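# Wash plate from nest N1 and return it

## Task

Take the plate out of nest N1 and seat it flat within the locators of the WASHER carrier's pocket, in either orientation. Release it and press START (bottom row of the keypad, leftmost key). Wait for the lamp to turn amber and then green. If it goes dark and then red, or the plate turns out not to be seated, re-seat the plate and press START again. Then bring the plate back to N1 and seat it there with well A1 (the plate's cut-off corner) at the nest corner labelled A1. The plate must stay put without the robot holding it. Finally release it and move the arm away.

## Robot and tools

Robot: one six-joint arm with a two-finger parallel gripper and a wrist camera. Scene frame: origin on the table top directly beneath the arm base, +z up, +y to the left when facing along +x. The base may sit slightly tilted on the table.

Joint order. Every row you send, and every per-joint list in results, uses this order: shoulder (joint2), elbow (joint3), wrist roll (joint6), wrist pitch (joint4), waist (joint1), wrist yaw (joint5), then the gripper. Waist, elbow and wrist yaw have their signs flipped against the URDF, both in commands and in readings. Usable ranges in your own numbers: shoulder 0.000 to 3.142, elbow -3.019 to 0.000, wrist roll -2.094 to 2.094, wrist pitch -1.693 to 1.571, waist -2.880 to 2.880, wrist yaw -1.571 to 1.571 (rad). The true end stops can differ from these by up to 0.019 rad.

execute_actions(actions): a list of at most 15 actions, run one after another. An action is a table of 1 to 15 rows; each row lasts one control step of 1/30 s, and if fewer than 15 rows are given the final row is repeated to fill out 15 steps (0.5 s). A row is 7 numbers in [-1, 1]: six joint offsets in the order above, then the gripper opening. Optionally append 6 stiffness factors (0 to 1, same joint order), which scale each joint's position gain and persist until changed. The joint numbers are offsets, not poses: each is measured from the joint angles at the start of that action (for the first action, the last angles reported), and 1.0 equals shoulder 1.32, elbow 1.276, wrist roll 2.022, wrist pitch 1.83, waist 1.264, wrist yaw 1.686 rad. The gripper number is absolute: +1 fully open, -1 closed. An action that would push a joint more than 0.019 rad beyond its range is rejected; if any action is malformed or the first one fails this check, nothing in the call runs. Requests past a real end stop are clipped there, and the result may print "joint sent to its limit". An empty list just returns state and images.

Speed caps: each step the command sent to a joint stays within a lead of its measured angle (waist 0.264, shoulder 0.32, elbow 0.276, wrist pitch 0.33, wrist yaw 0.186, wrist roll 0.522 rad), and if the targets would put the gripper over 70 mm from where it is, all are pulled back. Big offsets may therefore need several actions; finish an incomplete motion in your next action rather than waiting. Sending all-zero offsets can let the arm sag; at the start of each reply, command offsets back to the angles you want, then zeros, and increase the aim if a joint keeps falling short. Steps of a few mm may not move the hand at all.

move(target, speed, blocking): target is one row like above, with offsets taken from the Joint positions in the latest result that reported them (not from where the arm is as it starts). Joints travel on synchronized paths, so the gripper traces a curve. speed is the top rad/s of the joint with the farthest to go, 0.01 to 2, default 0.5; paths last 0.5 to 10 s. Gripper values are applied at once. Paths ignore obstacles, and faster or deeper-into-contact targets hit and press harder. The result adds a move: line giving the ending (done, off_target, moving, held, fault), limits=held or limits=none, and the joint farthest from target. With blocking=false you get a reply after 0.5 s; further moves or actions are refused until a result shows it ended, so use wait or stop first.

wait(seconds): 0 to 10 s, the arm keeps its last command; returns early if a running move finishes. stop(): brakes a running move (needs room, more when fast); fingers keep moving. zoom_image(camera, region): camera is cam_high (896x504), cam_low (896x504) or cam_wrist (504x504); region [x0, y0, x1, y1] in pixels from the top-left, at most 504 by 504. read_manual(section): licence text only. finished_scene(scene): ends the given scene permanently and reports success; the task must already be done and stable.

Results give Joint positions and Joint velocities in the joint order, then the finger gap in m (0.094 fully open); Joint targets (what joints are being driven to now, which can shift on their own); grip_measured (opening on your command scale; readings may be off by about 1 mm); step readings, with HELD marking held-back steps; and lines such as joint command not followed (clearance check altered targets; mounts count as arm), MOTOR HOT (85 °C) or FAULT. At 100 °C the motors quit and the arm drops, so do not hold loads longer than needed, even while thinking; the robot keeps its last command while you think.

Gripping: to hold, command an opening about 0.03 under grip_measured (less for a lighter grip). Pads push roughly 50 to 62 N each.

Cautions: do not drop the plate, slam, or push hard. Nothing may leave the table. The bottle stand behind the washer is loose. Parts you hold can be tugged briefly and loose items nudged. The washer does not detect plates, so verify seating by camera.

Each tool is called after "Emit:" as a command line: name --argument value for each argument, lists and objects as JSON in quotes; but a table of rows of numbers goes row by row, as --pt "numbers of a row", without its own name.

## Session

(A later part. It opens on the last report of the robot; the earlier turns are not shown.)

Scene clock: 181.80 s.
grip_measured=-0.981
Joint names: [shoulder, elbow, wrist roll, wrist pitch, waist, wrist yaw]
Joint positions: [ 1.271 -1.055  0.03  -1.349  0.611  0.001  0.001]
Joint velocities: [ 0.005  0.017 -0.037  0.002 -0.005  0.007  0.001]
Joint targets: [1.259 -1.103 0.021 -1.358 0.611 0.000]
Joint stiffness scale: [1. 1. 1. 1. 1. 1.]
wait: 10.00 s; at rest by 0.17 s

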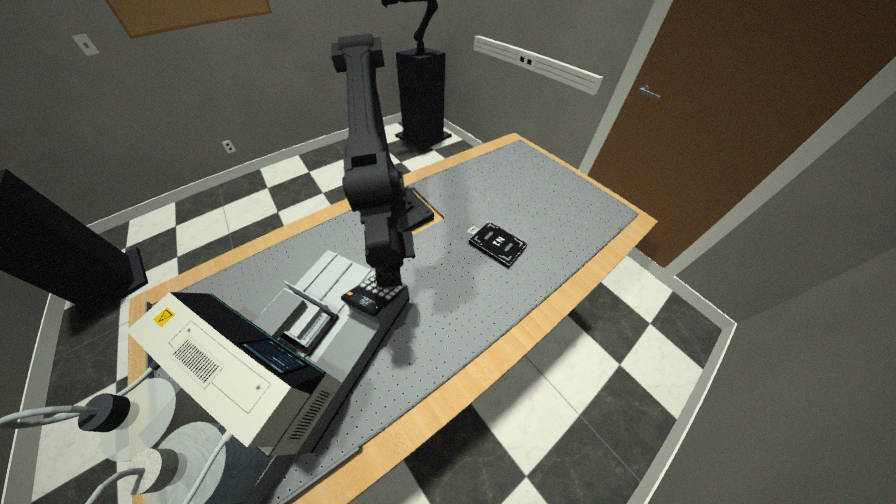

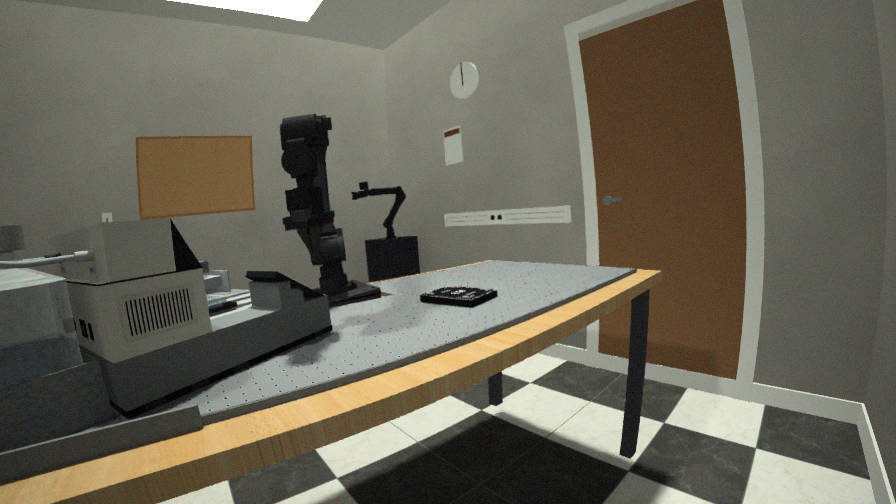

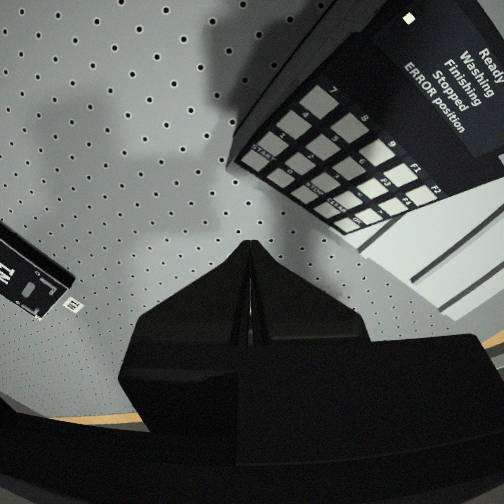

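Emit:
move --target '[0,-0.03,-0.727,0,0.405,0,1]' --speed 1

Emit:
wait --seconds 4

Scene clock: 186.70 s.
grip_measured=+1.000
Joint names: [shoulder, elbow, wrist roll, wrist pitch, waist, wrist yaw]
Joint positions: [ 1.271 -1.055 -1.43  -1.349  1.115  0.001  0.094]
Joint velocities: [ 0.005 -0.017  0.007  0.002  0.005  0.095  0.   ]
Joint targets: [1.271 -1.093 -1.440 -1.349 1.123 0.001]
Joint stiffness scale: [1. 1. 1. 1. 1. 1.]
move: off_target; limits=none; farthest joint: the elbow, 0.038 radians from its target (0.038 radians at the start)

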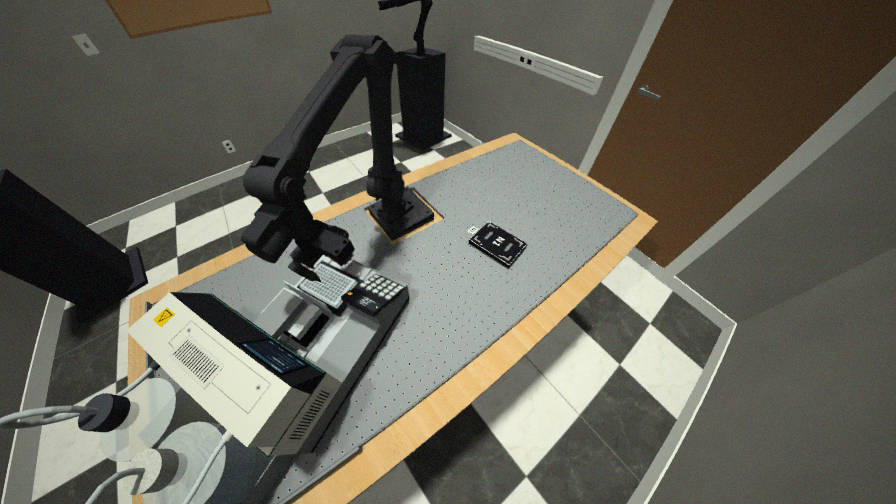

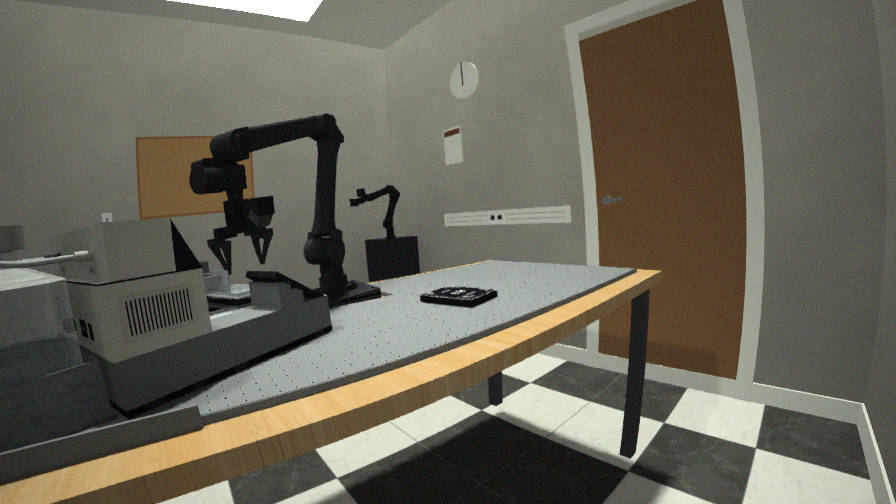

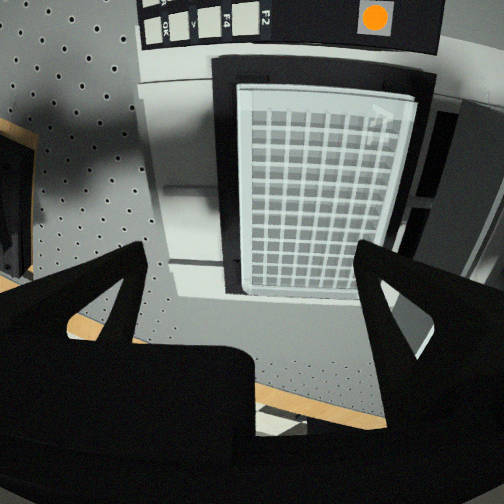

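Scene clock: 190.70 s.
grip_measured=+1.000
Joint names: [shoulder, elbow, wrist roll, wrist pitch, waist, wrist yaw]
Joint positions: [ 1.271 -1.055 -1.431 -1.349  1.115  0.001  0.094]
Joint velocities: [-0.005 -0.012 -0.037  0.007  0.005 -0.007  0.   ]
Joint targets: [1.271 -1.093 -1.440 -1.349 1.123 0.001]
Joint stiffness scale: [1. 1. 1. 1. 1. 1.]
wait: 4.00 s; at rest by 0.17 s

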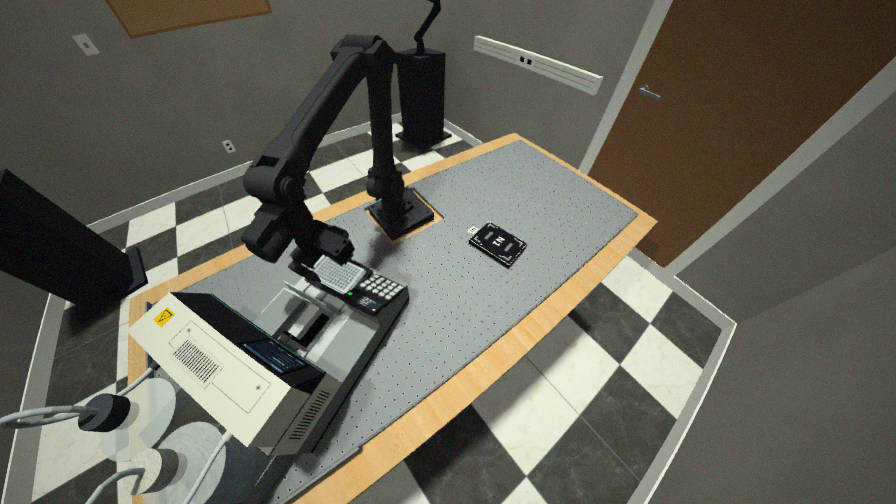

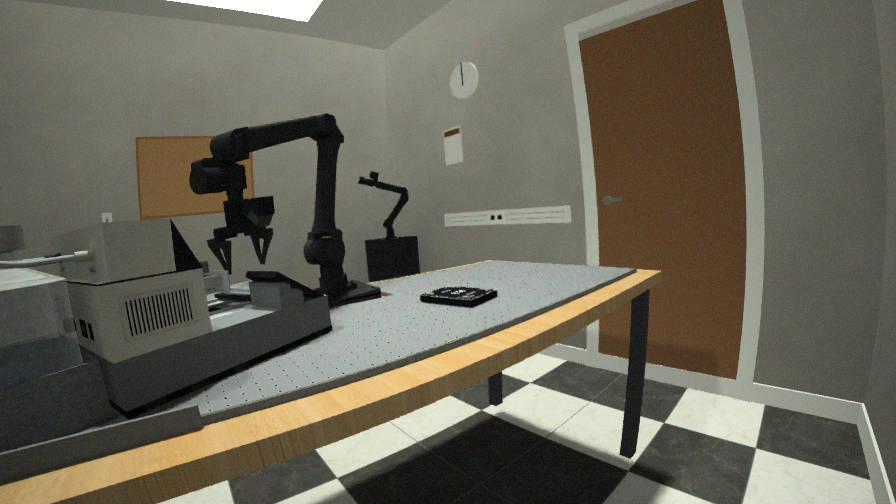

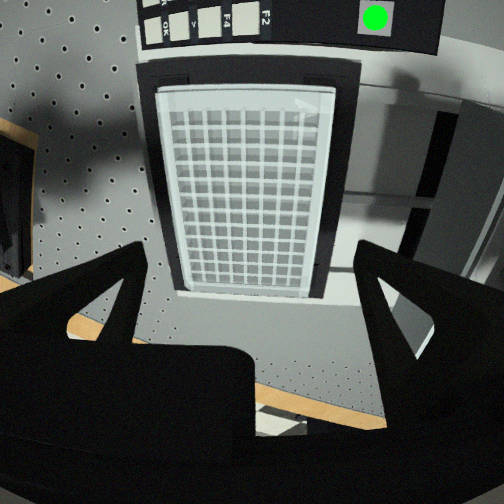

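Emit:
move --target '[0.037,0.073,0,0.0752,0.013,0,1]' --speed 0.12

Scene clock: 193.47 s.
grip_measured=+1.000
Joint names: [shoulder, elbow, wrist roll, wrist pitch, waist, wrist yaw]
Joint positions: [ 1.307 -0.958 -1.431 -1.222  1.117  0.001  0.094]
Joint velocities: [ 0.005  0.017 -0.022 -0.017  0.005  0.007  0.   ]
Joint targets: [1.320 -0.962 -1.431 -1.211 1.131 0.001]
Joint stiffness scale: [1. 1. 1. 1. 1. 1.]
move: done; limits=none; farthest joint: the waist, 0.015 radians from its target (0.017 radians at the start)

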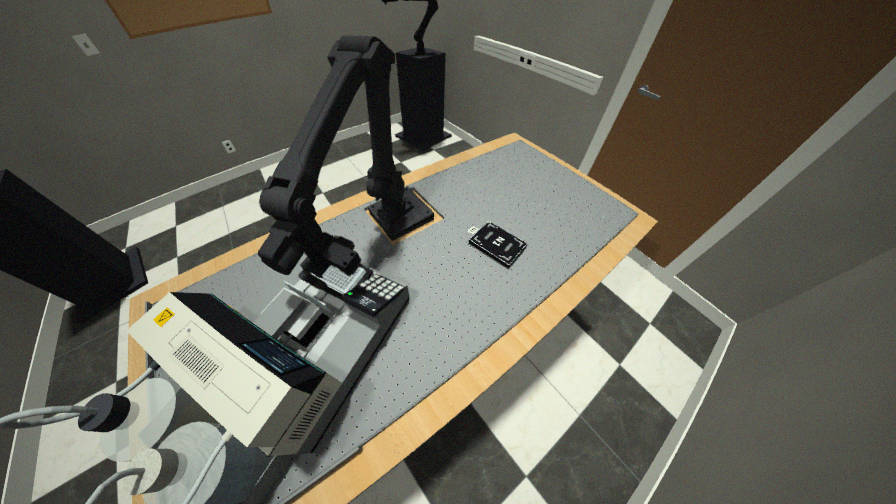

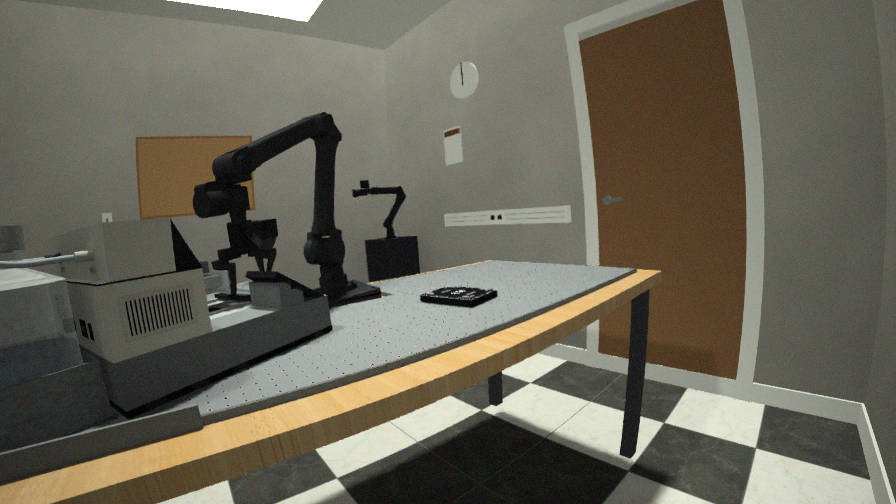

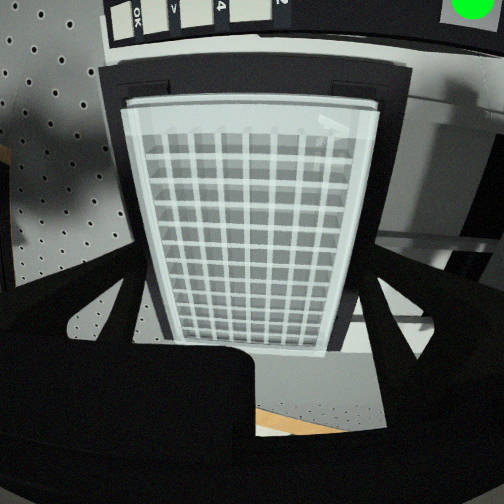

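Emit:
move --target '[0,-0.02,0,0,0,0,0.71]'

Emit:
move --target '[-0.035,-0.03,0,0,0,0,0.71]' --speed 0.07

Emit:
move --target '[-0.015,-0.115,0,-0.078,0,0,0.71]' --speed 0.2

Scene clock: 198.17 s.
grip_measured=+0.741
Joint names: [shoulder, elbow, wrist roll, wrist pitch, waist, wrist yaw]
Joint positions: [ 1.307 -0.958 -1.431 -1.222  1.117  0.001  0.082]
Joint velocities: [-0.015  0.007  0.007 -0.017  0.015  0.007 -0.001]
Joint targets: [1.307 -0.984 -1.431 -1.222 1.117 0.001]
Joint stiffness scale: [1. 1. 1. 1. 1. 1.]
move: off_target; limits=none; farthest joint: the elbow, 0.025 radians from its target (0.025 radians at the start)

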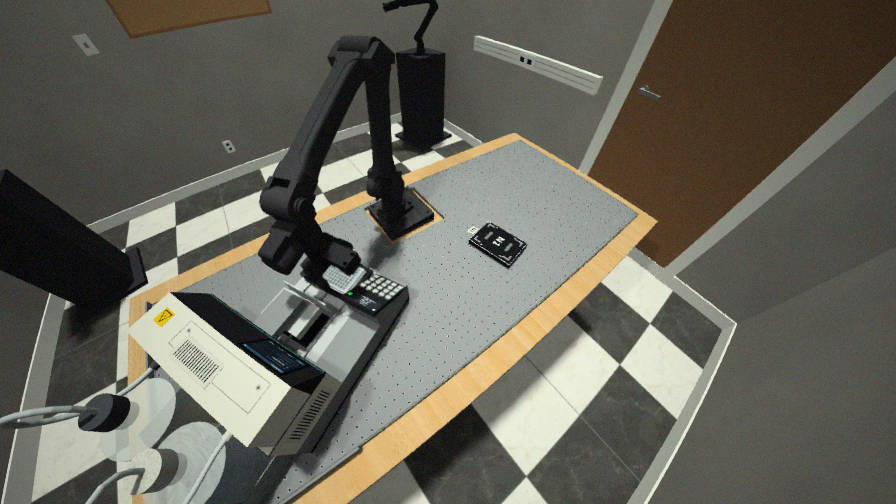

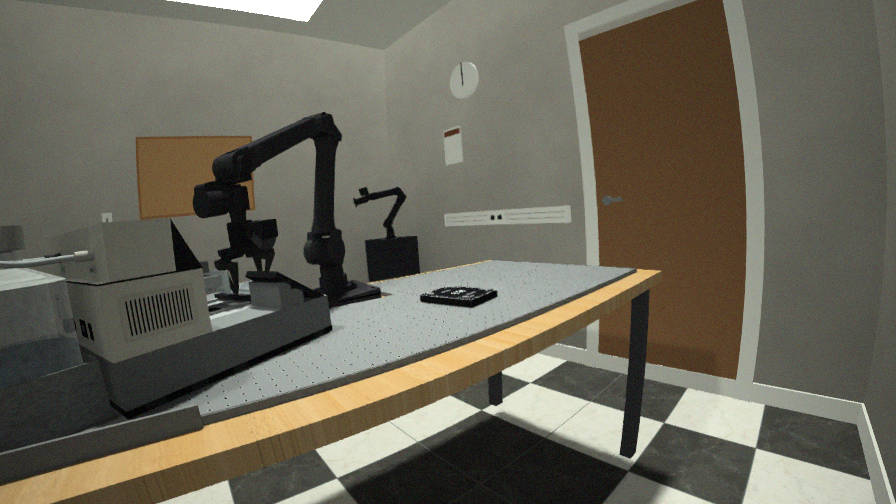

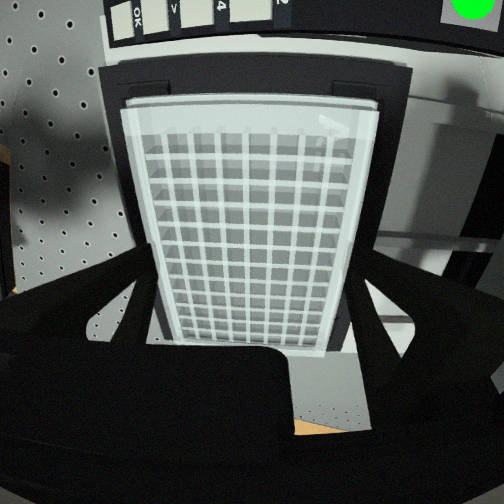

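Scene clock: 199.17 s.
grip_measured=+0.741
Joint names: [shoulder, elbow, wrist roll, wrist pitch, waist, wrist yaw]
Joint positions: [ 1.276 -0.958 -1.431 -1.222  1.117  0.001  0.082]
Joint velocities: [-0.015 -0.002  0.022  0.022  0.005 -0.037 -0.   ]
Joint targets: [1.261 -0.996 -1.431 -1.222 1.117 0.001]
Joint stiffness scale: [1. 1. 1. 1. 1. 1.]
move: off_target; limits=none; farthest joint: the elbow, 0.038 radians from its target (0.038 radians at the start)

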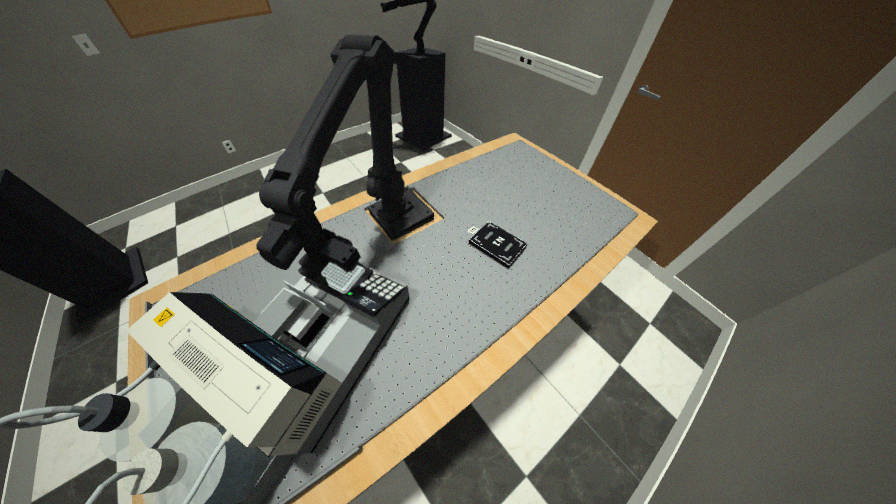

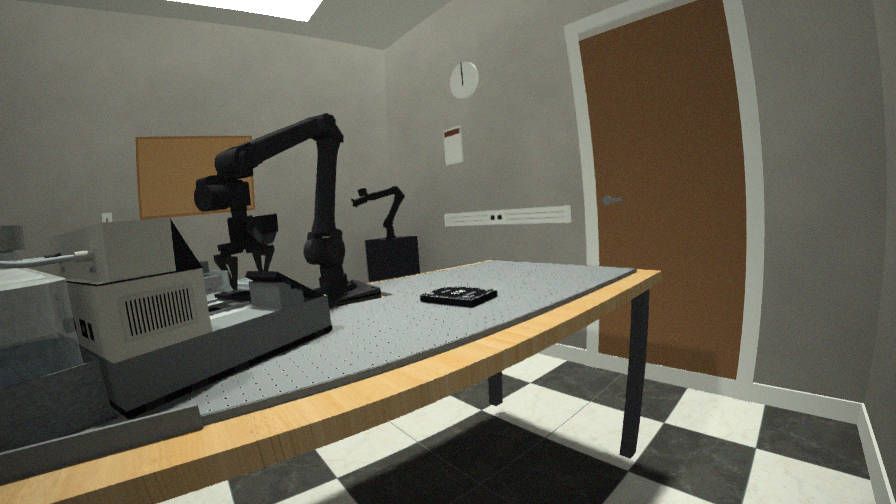

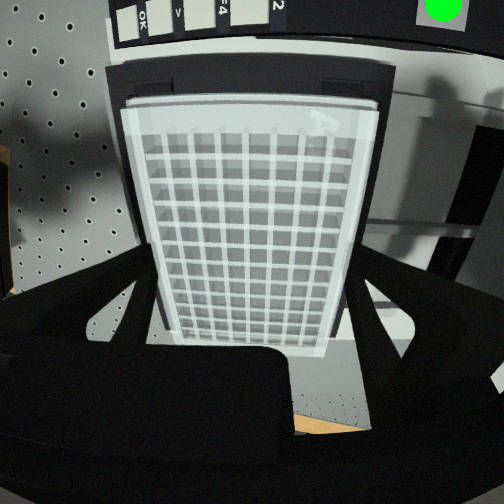

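Scene clock: 200.33 s.
grip_measured=+0.741
Joint names: [shoulder, elbow, wrist roll, wrist pitch, waist, wrist yaw]
Joint positions: [ 1.272 -1.057 -1.431 -1.355  1.117  0.001  0.082]
Joint velocities: [-0.005  0.017 -0.066 -0.007  0.015  0.007  0.001]
Joint targets: [1.256 -1.105 -1.431 -1.365 1.117 0.001]
Joint stiffness scale: [1. 1. 1. 1. 1. 1.]
move: off_target; limits=none; farthest joint: the elbow, 0.048 radians from its target (0.147 radians at the start)

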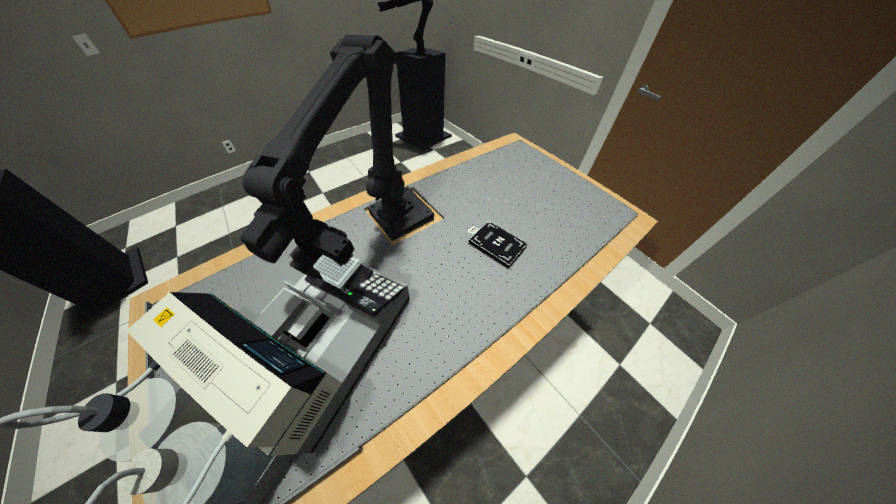

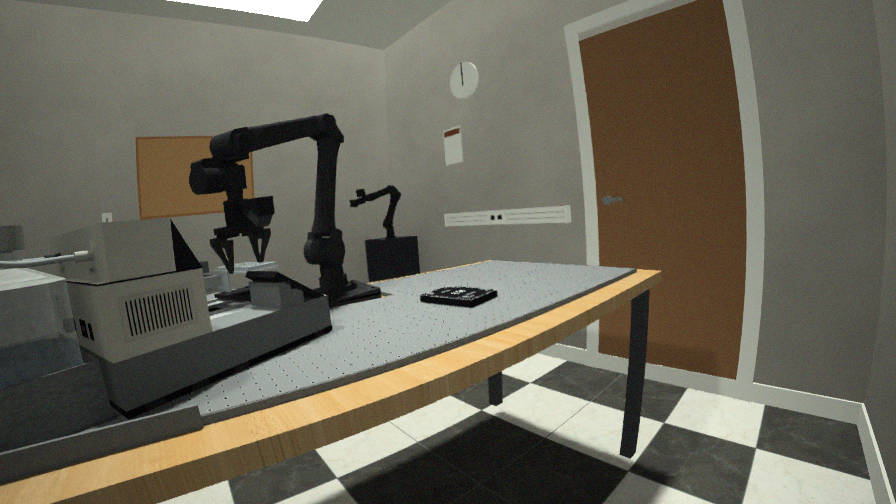

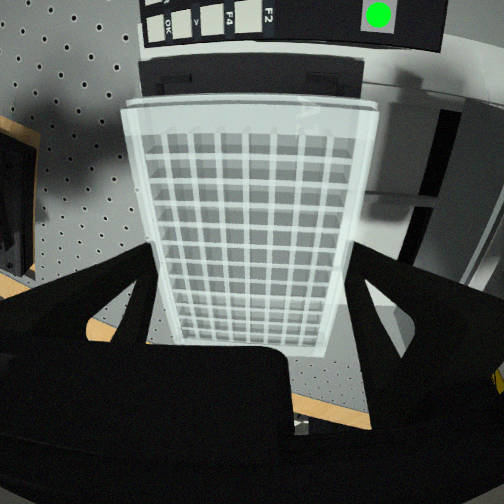

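Emit:
move --target '[0,-0.03,0.873,0,-0.95,0,0.71]' --speed 0.9

Emit:
move --target '[0.217,0.076,0,0.217,-0.244,0,0.71]' --speed 0.3

Scene clock: 206.37 s.
grip_measured=+0.741
Joint names: [shoulder, elbow, wrist roll, wrist pitch, waist, wrist yaw]
Joint positions: [ 1.272 -1.053  0.325 -1.355 -0.082  0.001  0.082]
Joint velocities: [-0.005  0.002  0.007 -0.017 -0.005 -0.007  0.001]
Joint targets: [1.272 -1.095 0.335 -1.355 -0.084 0.001]
Joint stiffness scale: [1. 1. 1. 1. 1. 1.]
move: off_target; limits=none; farthest joint: the elbow, 0.042 radians from its target (0.039 radians at the start)

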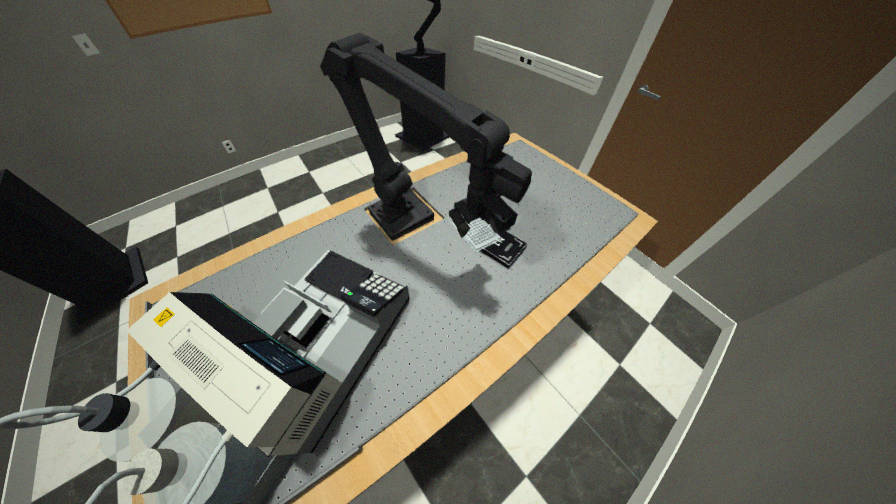

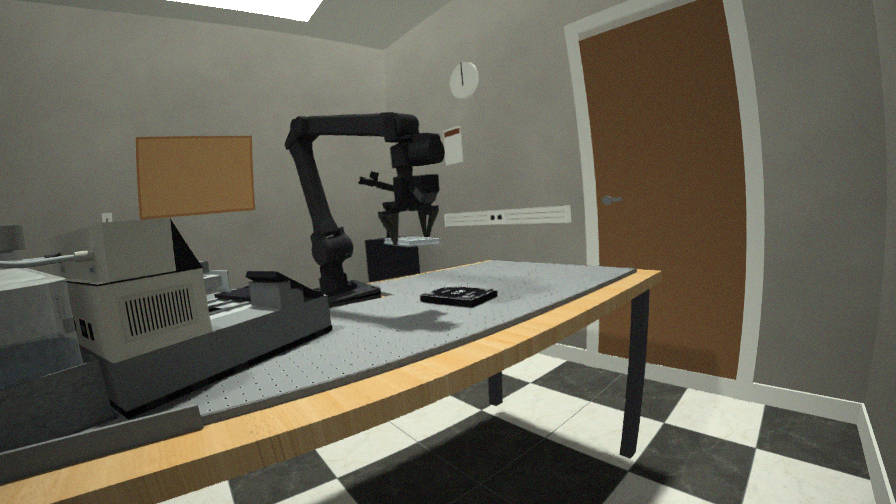

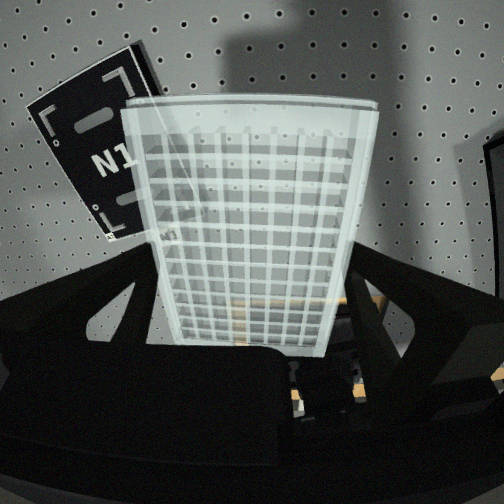

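Scene clock: 208.10 s.
grip_measured=+0.741
Joint names: [shoulder, elbow, wrist roll, wrist pitch, waist, wrist yaw]
Joint positions: [ 1.553 -0.949  0.325 -0.969 -0.383  0.001  0.082]
Joint velocities: [-0.005  0.017 -0.022  0.012  0.005  0.022 -0.001]
Joint targets: [1.559 -0.956 0.325 -0.958 -0.390 0.001]
Joint stiffness scale: [1. 1. 1. 1. 1. 1.]
move: done; limits=none; farthest joint: the wrist pitch, 0.011 radians from its target (0.397 radians at the start)

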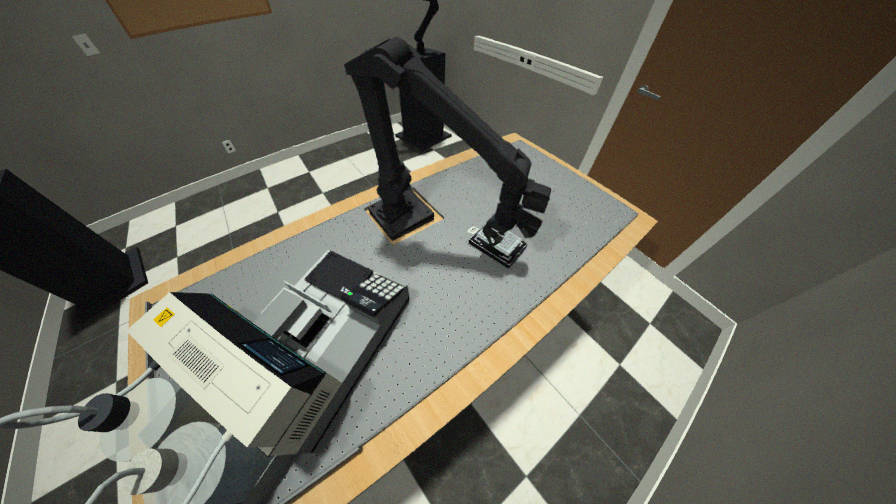

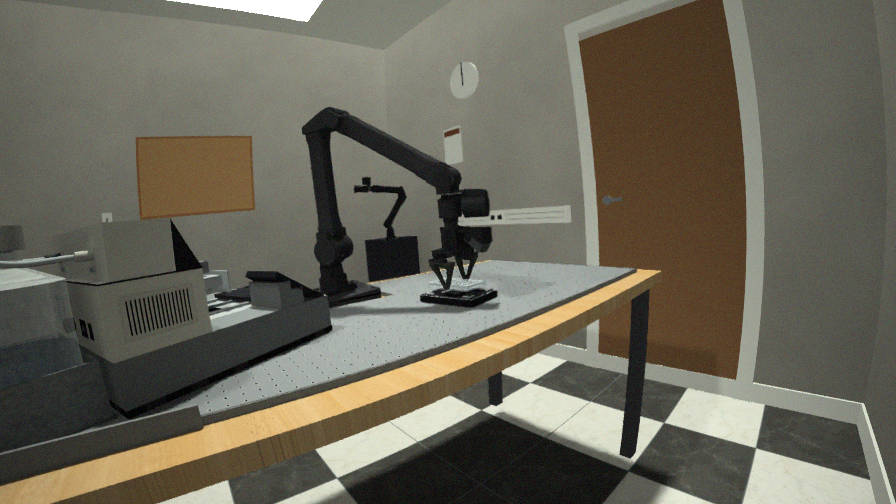

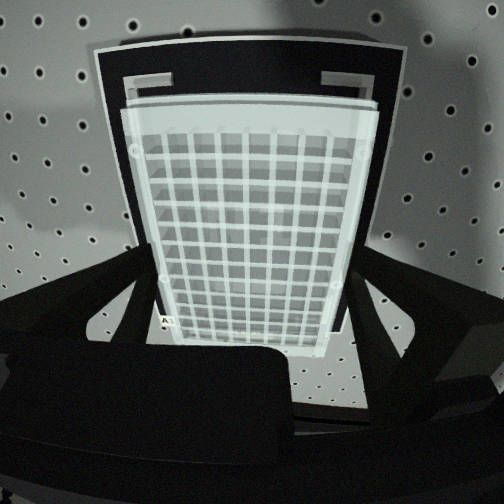

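Emit:
move --target '[0.024,-0.008,-0.007,0.017,-0.013,0,0.71]' --speed 0.05

Emit:
zoom_image --camera "cam_wrist" --region '[90,60,410,370]'

Scene clock: 211.83 s.
grip_measured=+0.741
Joint names: [shoulder, elbow, wrist roll, wrist pitch, waist, wrist yaw]
Joint positions: [ 1.571 -0.949  0.32  -0.95  -0.384  0.001  0.082]
Joint velocities: [ 0.015  0.002 -0.007 -0.017 -0.005  0.022 -0.   ]
Joint targets: [1.584 -0.960 0.311 -0.939 -0.399 0.001]
Joint stiffness scale: [1. 1. 1. 1. 1. 1.]
move: done; limits=none; farthest joint: the waist, 0.016 radians from its target (0.016 radians at the start)

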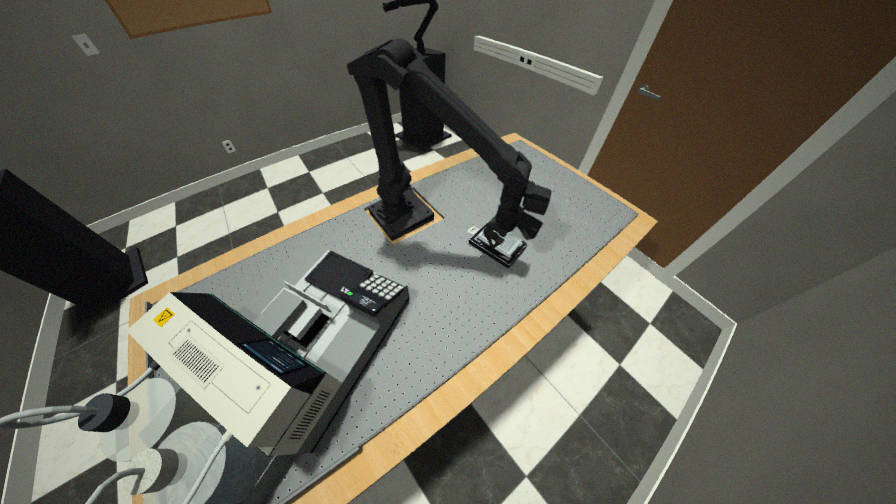

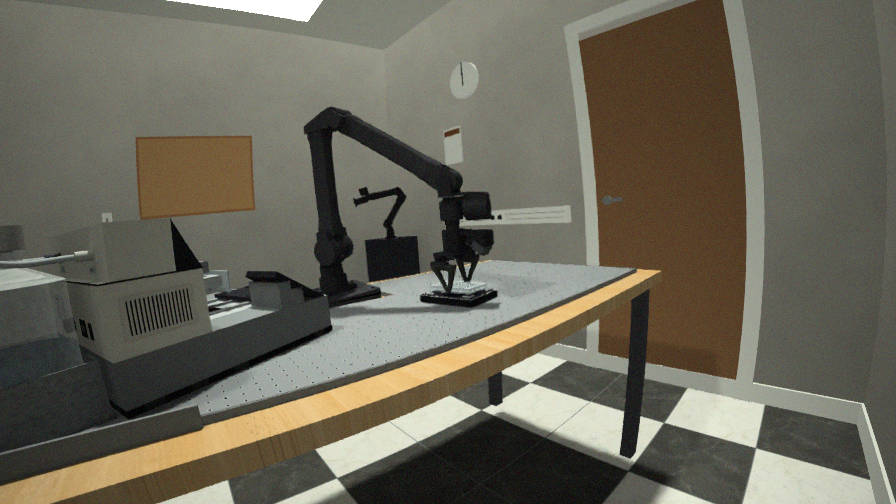

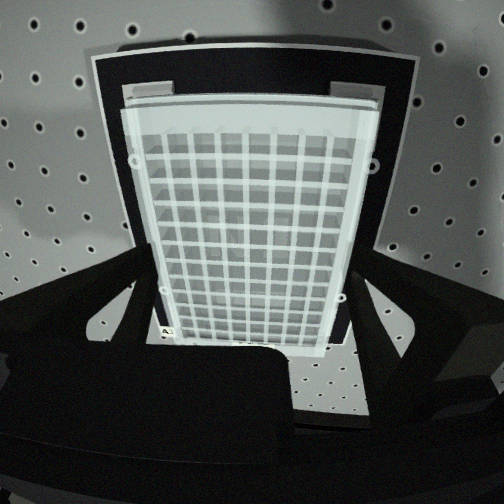

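Region (90, 60, 410, 370) of cam_wrist's 504x504 image, scaled by 1.575, with more detail than that image has; it fills the top 488 rows of this view, and the rest is white.

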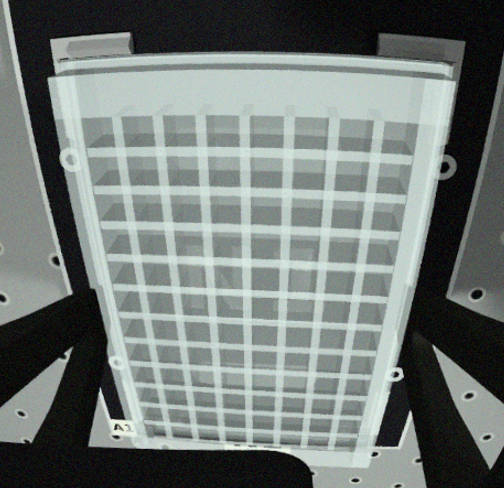

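Emit:
move --target '[0.0245,-0.008,0,0.0082,0,0,0.71]' --speed 0.04

Emit:
zoom_image --camera "cam_wrist" --region '[90,60,410,370]'

Scene clock: 217.73 s.
grip_measured=+0.741
Joint names: [shoulder, elbow, wrist roll, wrist pitch, waist, wrist yaw]
Joint positions: [ 1.587 -0.949  0.32  -0.947 -0.384  0.001  0.082]
Joint velocities: [ 0.005 -0.002 -0.037 -0.012 -0.005  0.037 -0.001]
Joint targets: [1.603 -0.960 0.320 -0.935 -0.384 0.001]
Joint stiffness scale: [1. 1. 1. 1. 1. 1.]
move: done; limits=none; farthest joint: the shoulder, 0.017 radians from its target (0.032 radians at the start)

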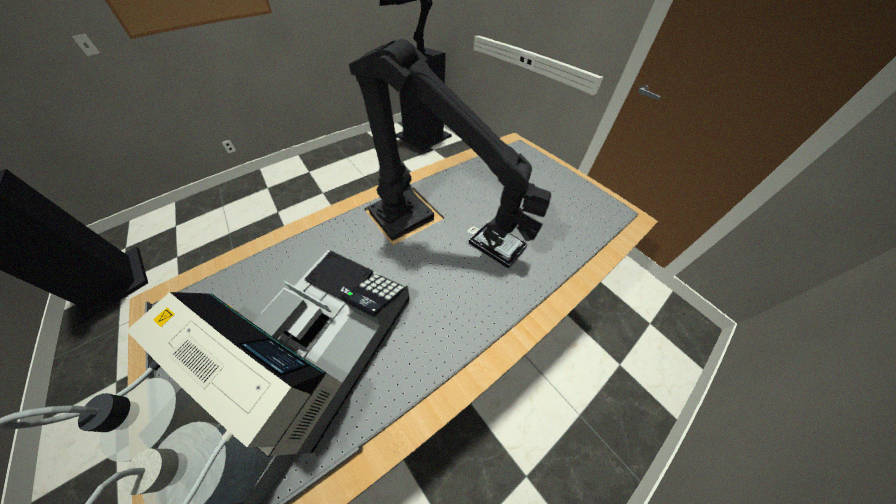

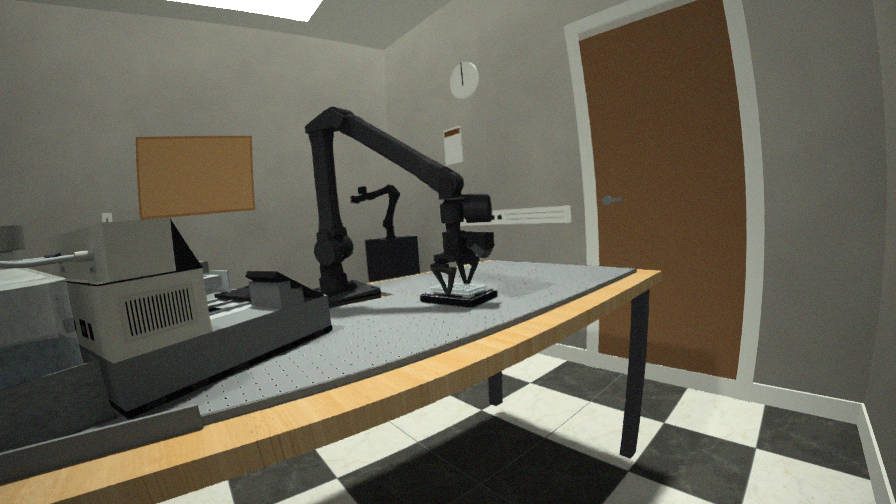

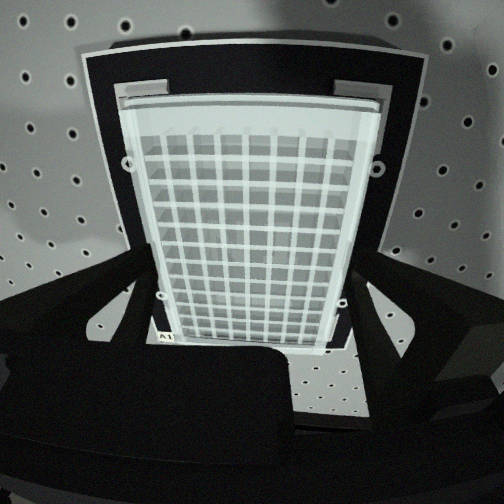

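Region (90, 60, 410, 370) of cam_wrist's 504x504 image, scaled by 1.575, with more detail than that image has; it fills the top 488 rows of this view, and the rest is white.

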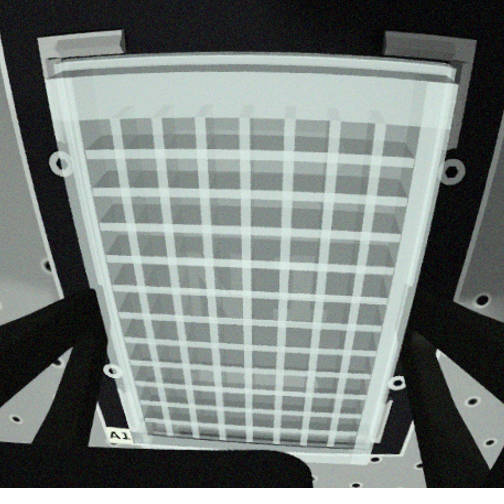

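Emit:
execute_actions --actions '[[[0,-0.015,0,0,0,0,0.72],[0,-0.015,0,0,0,0,0.73],[0,-0.015,0,0,0,0,0.74],[0,-0.015,0,0,0,0,0.75],[0,-0.015,0,0,0,0,0.76],[0,-0.015,0,0,0,0,0.78],[0,-0.015,0,0,0,0,0.82],[0,-0.015,0,0,0,0,1]]]'

Emit:
move --target '[-0.2,-0.03,0,-0.07,0,0,1]' --speed 0.3

Emit:
zoom_image --camera "cam_wrist" --region '[130,70,380,320]'

Emit:
zoom_image --camera "cam_low" --region '[410,260,510,320]'

Scene clock: 223.50 s.
grip_measured=+1.000
Joint names: [shoulder, elbow, wrist roll, wrist pitch, waist, wrist yaw]
Joint positions: [ 1.587 -0.949  0.32  -0.947 -0.384  0.001  0.094]
Joint velocities: [-0.005  0.007  0.022  0.007  0.005  0.022  0.   ]
Joint targets: [1.587 -0.968 0.320 -0.947 -0.384 0.001]
Joint stiffness scale: [1. 1. 1. 1. 1. 1.]
Step readings (joint positions):
0: [1.587 -0.949 0.320 -0.947 -0.384 0.001]
1: [1.587 -0.949 0.320 -0.947 -0.384 0.001]
2: [1.587 -0.949 0.320 -0.947 -0.384 0.001]
4: [1.587 -0.949 0.320 -0.947 -0.384 0.001]
8: [1.587 -0.949 0.320 -0.947 -0.384 0.001]
15: Joint positions above

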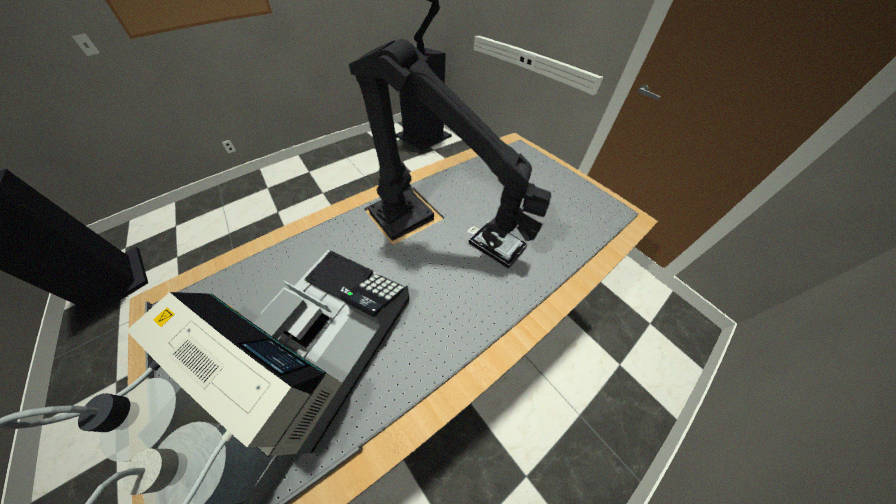

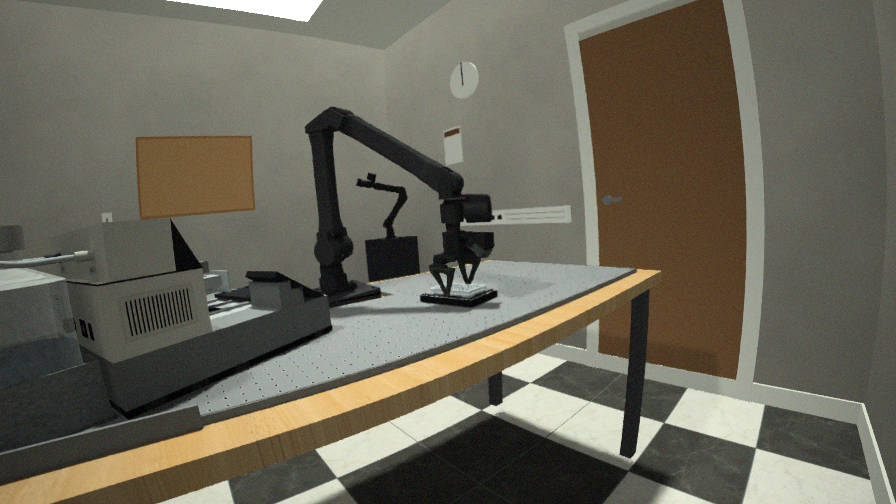

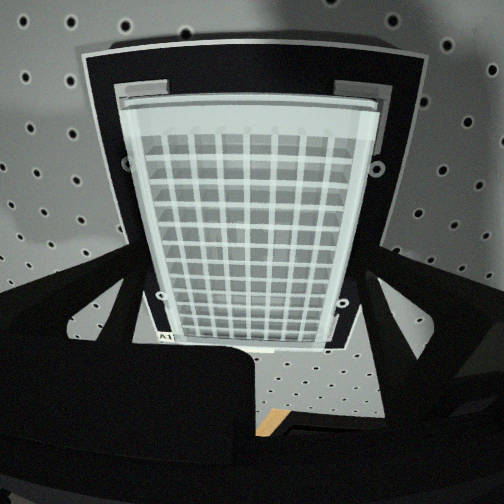

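Scene clock: 224.80 s.
grip_measured=+1.000
Joint names: [shoulder, elbow, wrist roll, wrist pitch, waist, wrist yaw]
Joint positions: [ 1.327 -0.949  0.32  -1.066 -0.384  0.001  0.094]
Joint velocities: [-0.005 -0.002  0.051 -0.012  0.015 -0.007  0.   ]
Joint targets: [1.323 -0.988 0.320 -1.075 -0.384 0.001]
Joint stiffness scale: [1. 1. 1. 1. 1. 1.]
move: off_target; limits=none; farthest joint: the elbow, 0.038 radians from its target (0.038 radians at the start)

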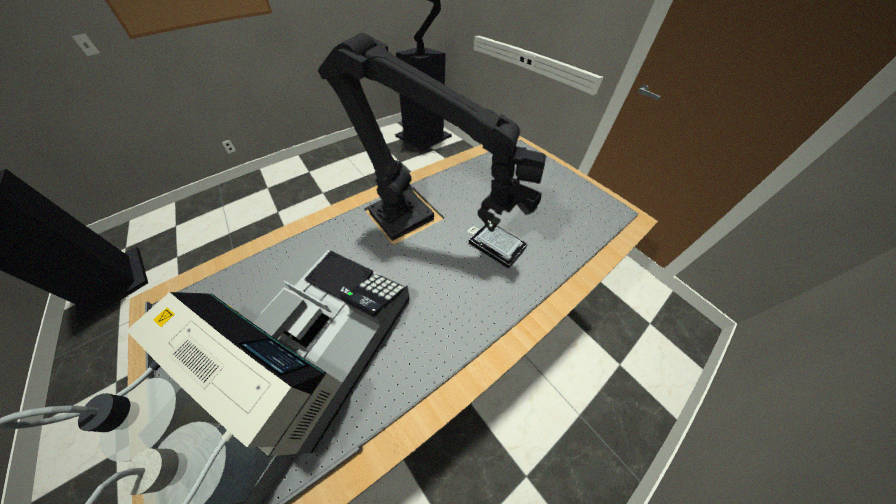

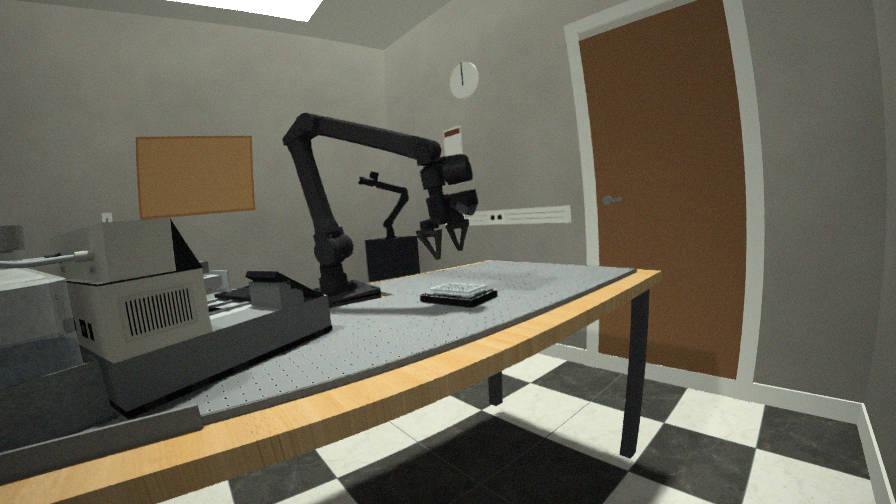

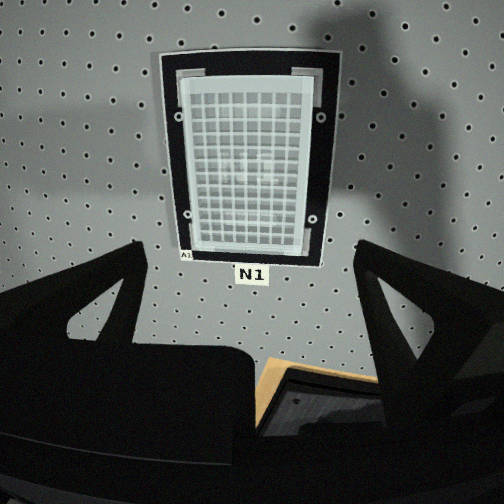

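Region (130, 70, 380, 320) of cam_wrist's 504x504 image, scaled by 2.016, with more detail than that image has.

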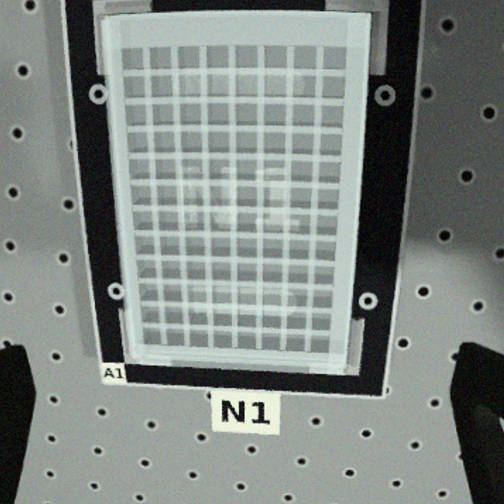

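Region (410, 260, 510, 320) of cam_low's 896x504 image, scaled by 5.040, with more detail than that image has; it fills the top 302 rows of this view, and the rest is white.

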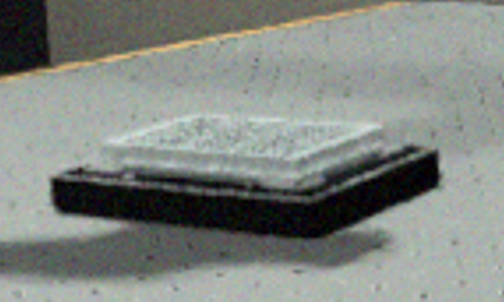

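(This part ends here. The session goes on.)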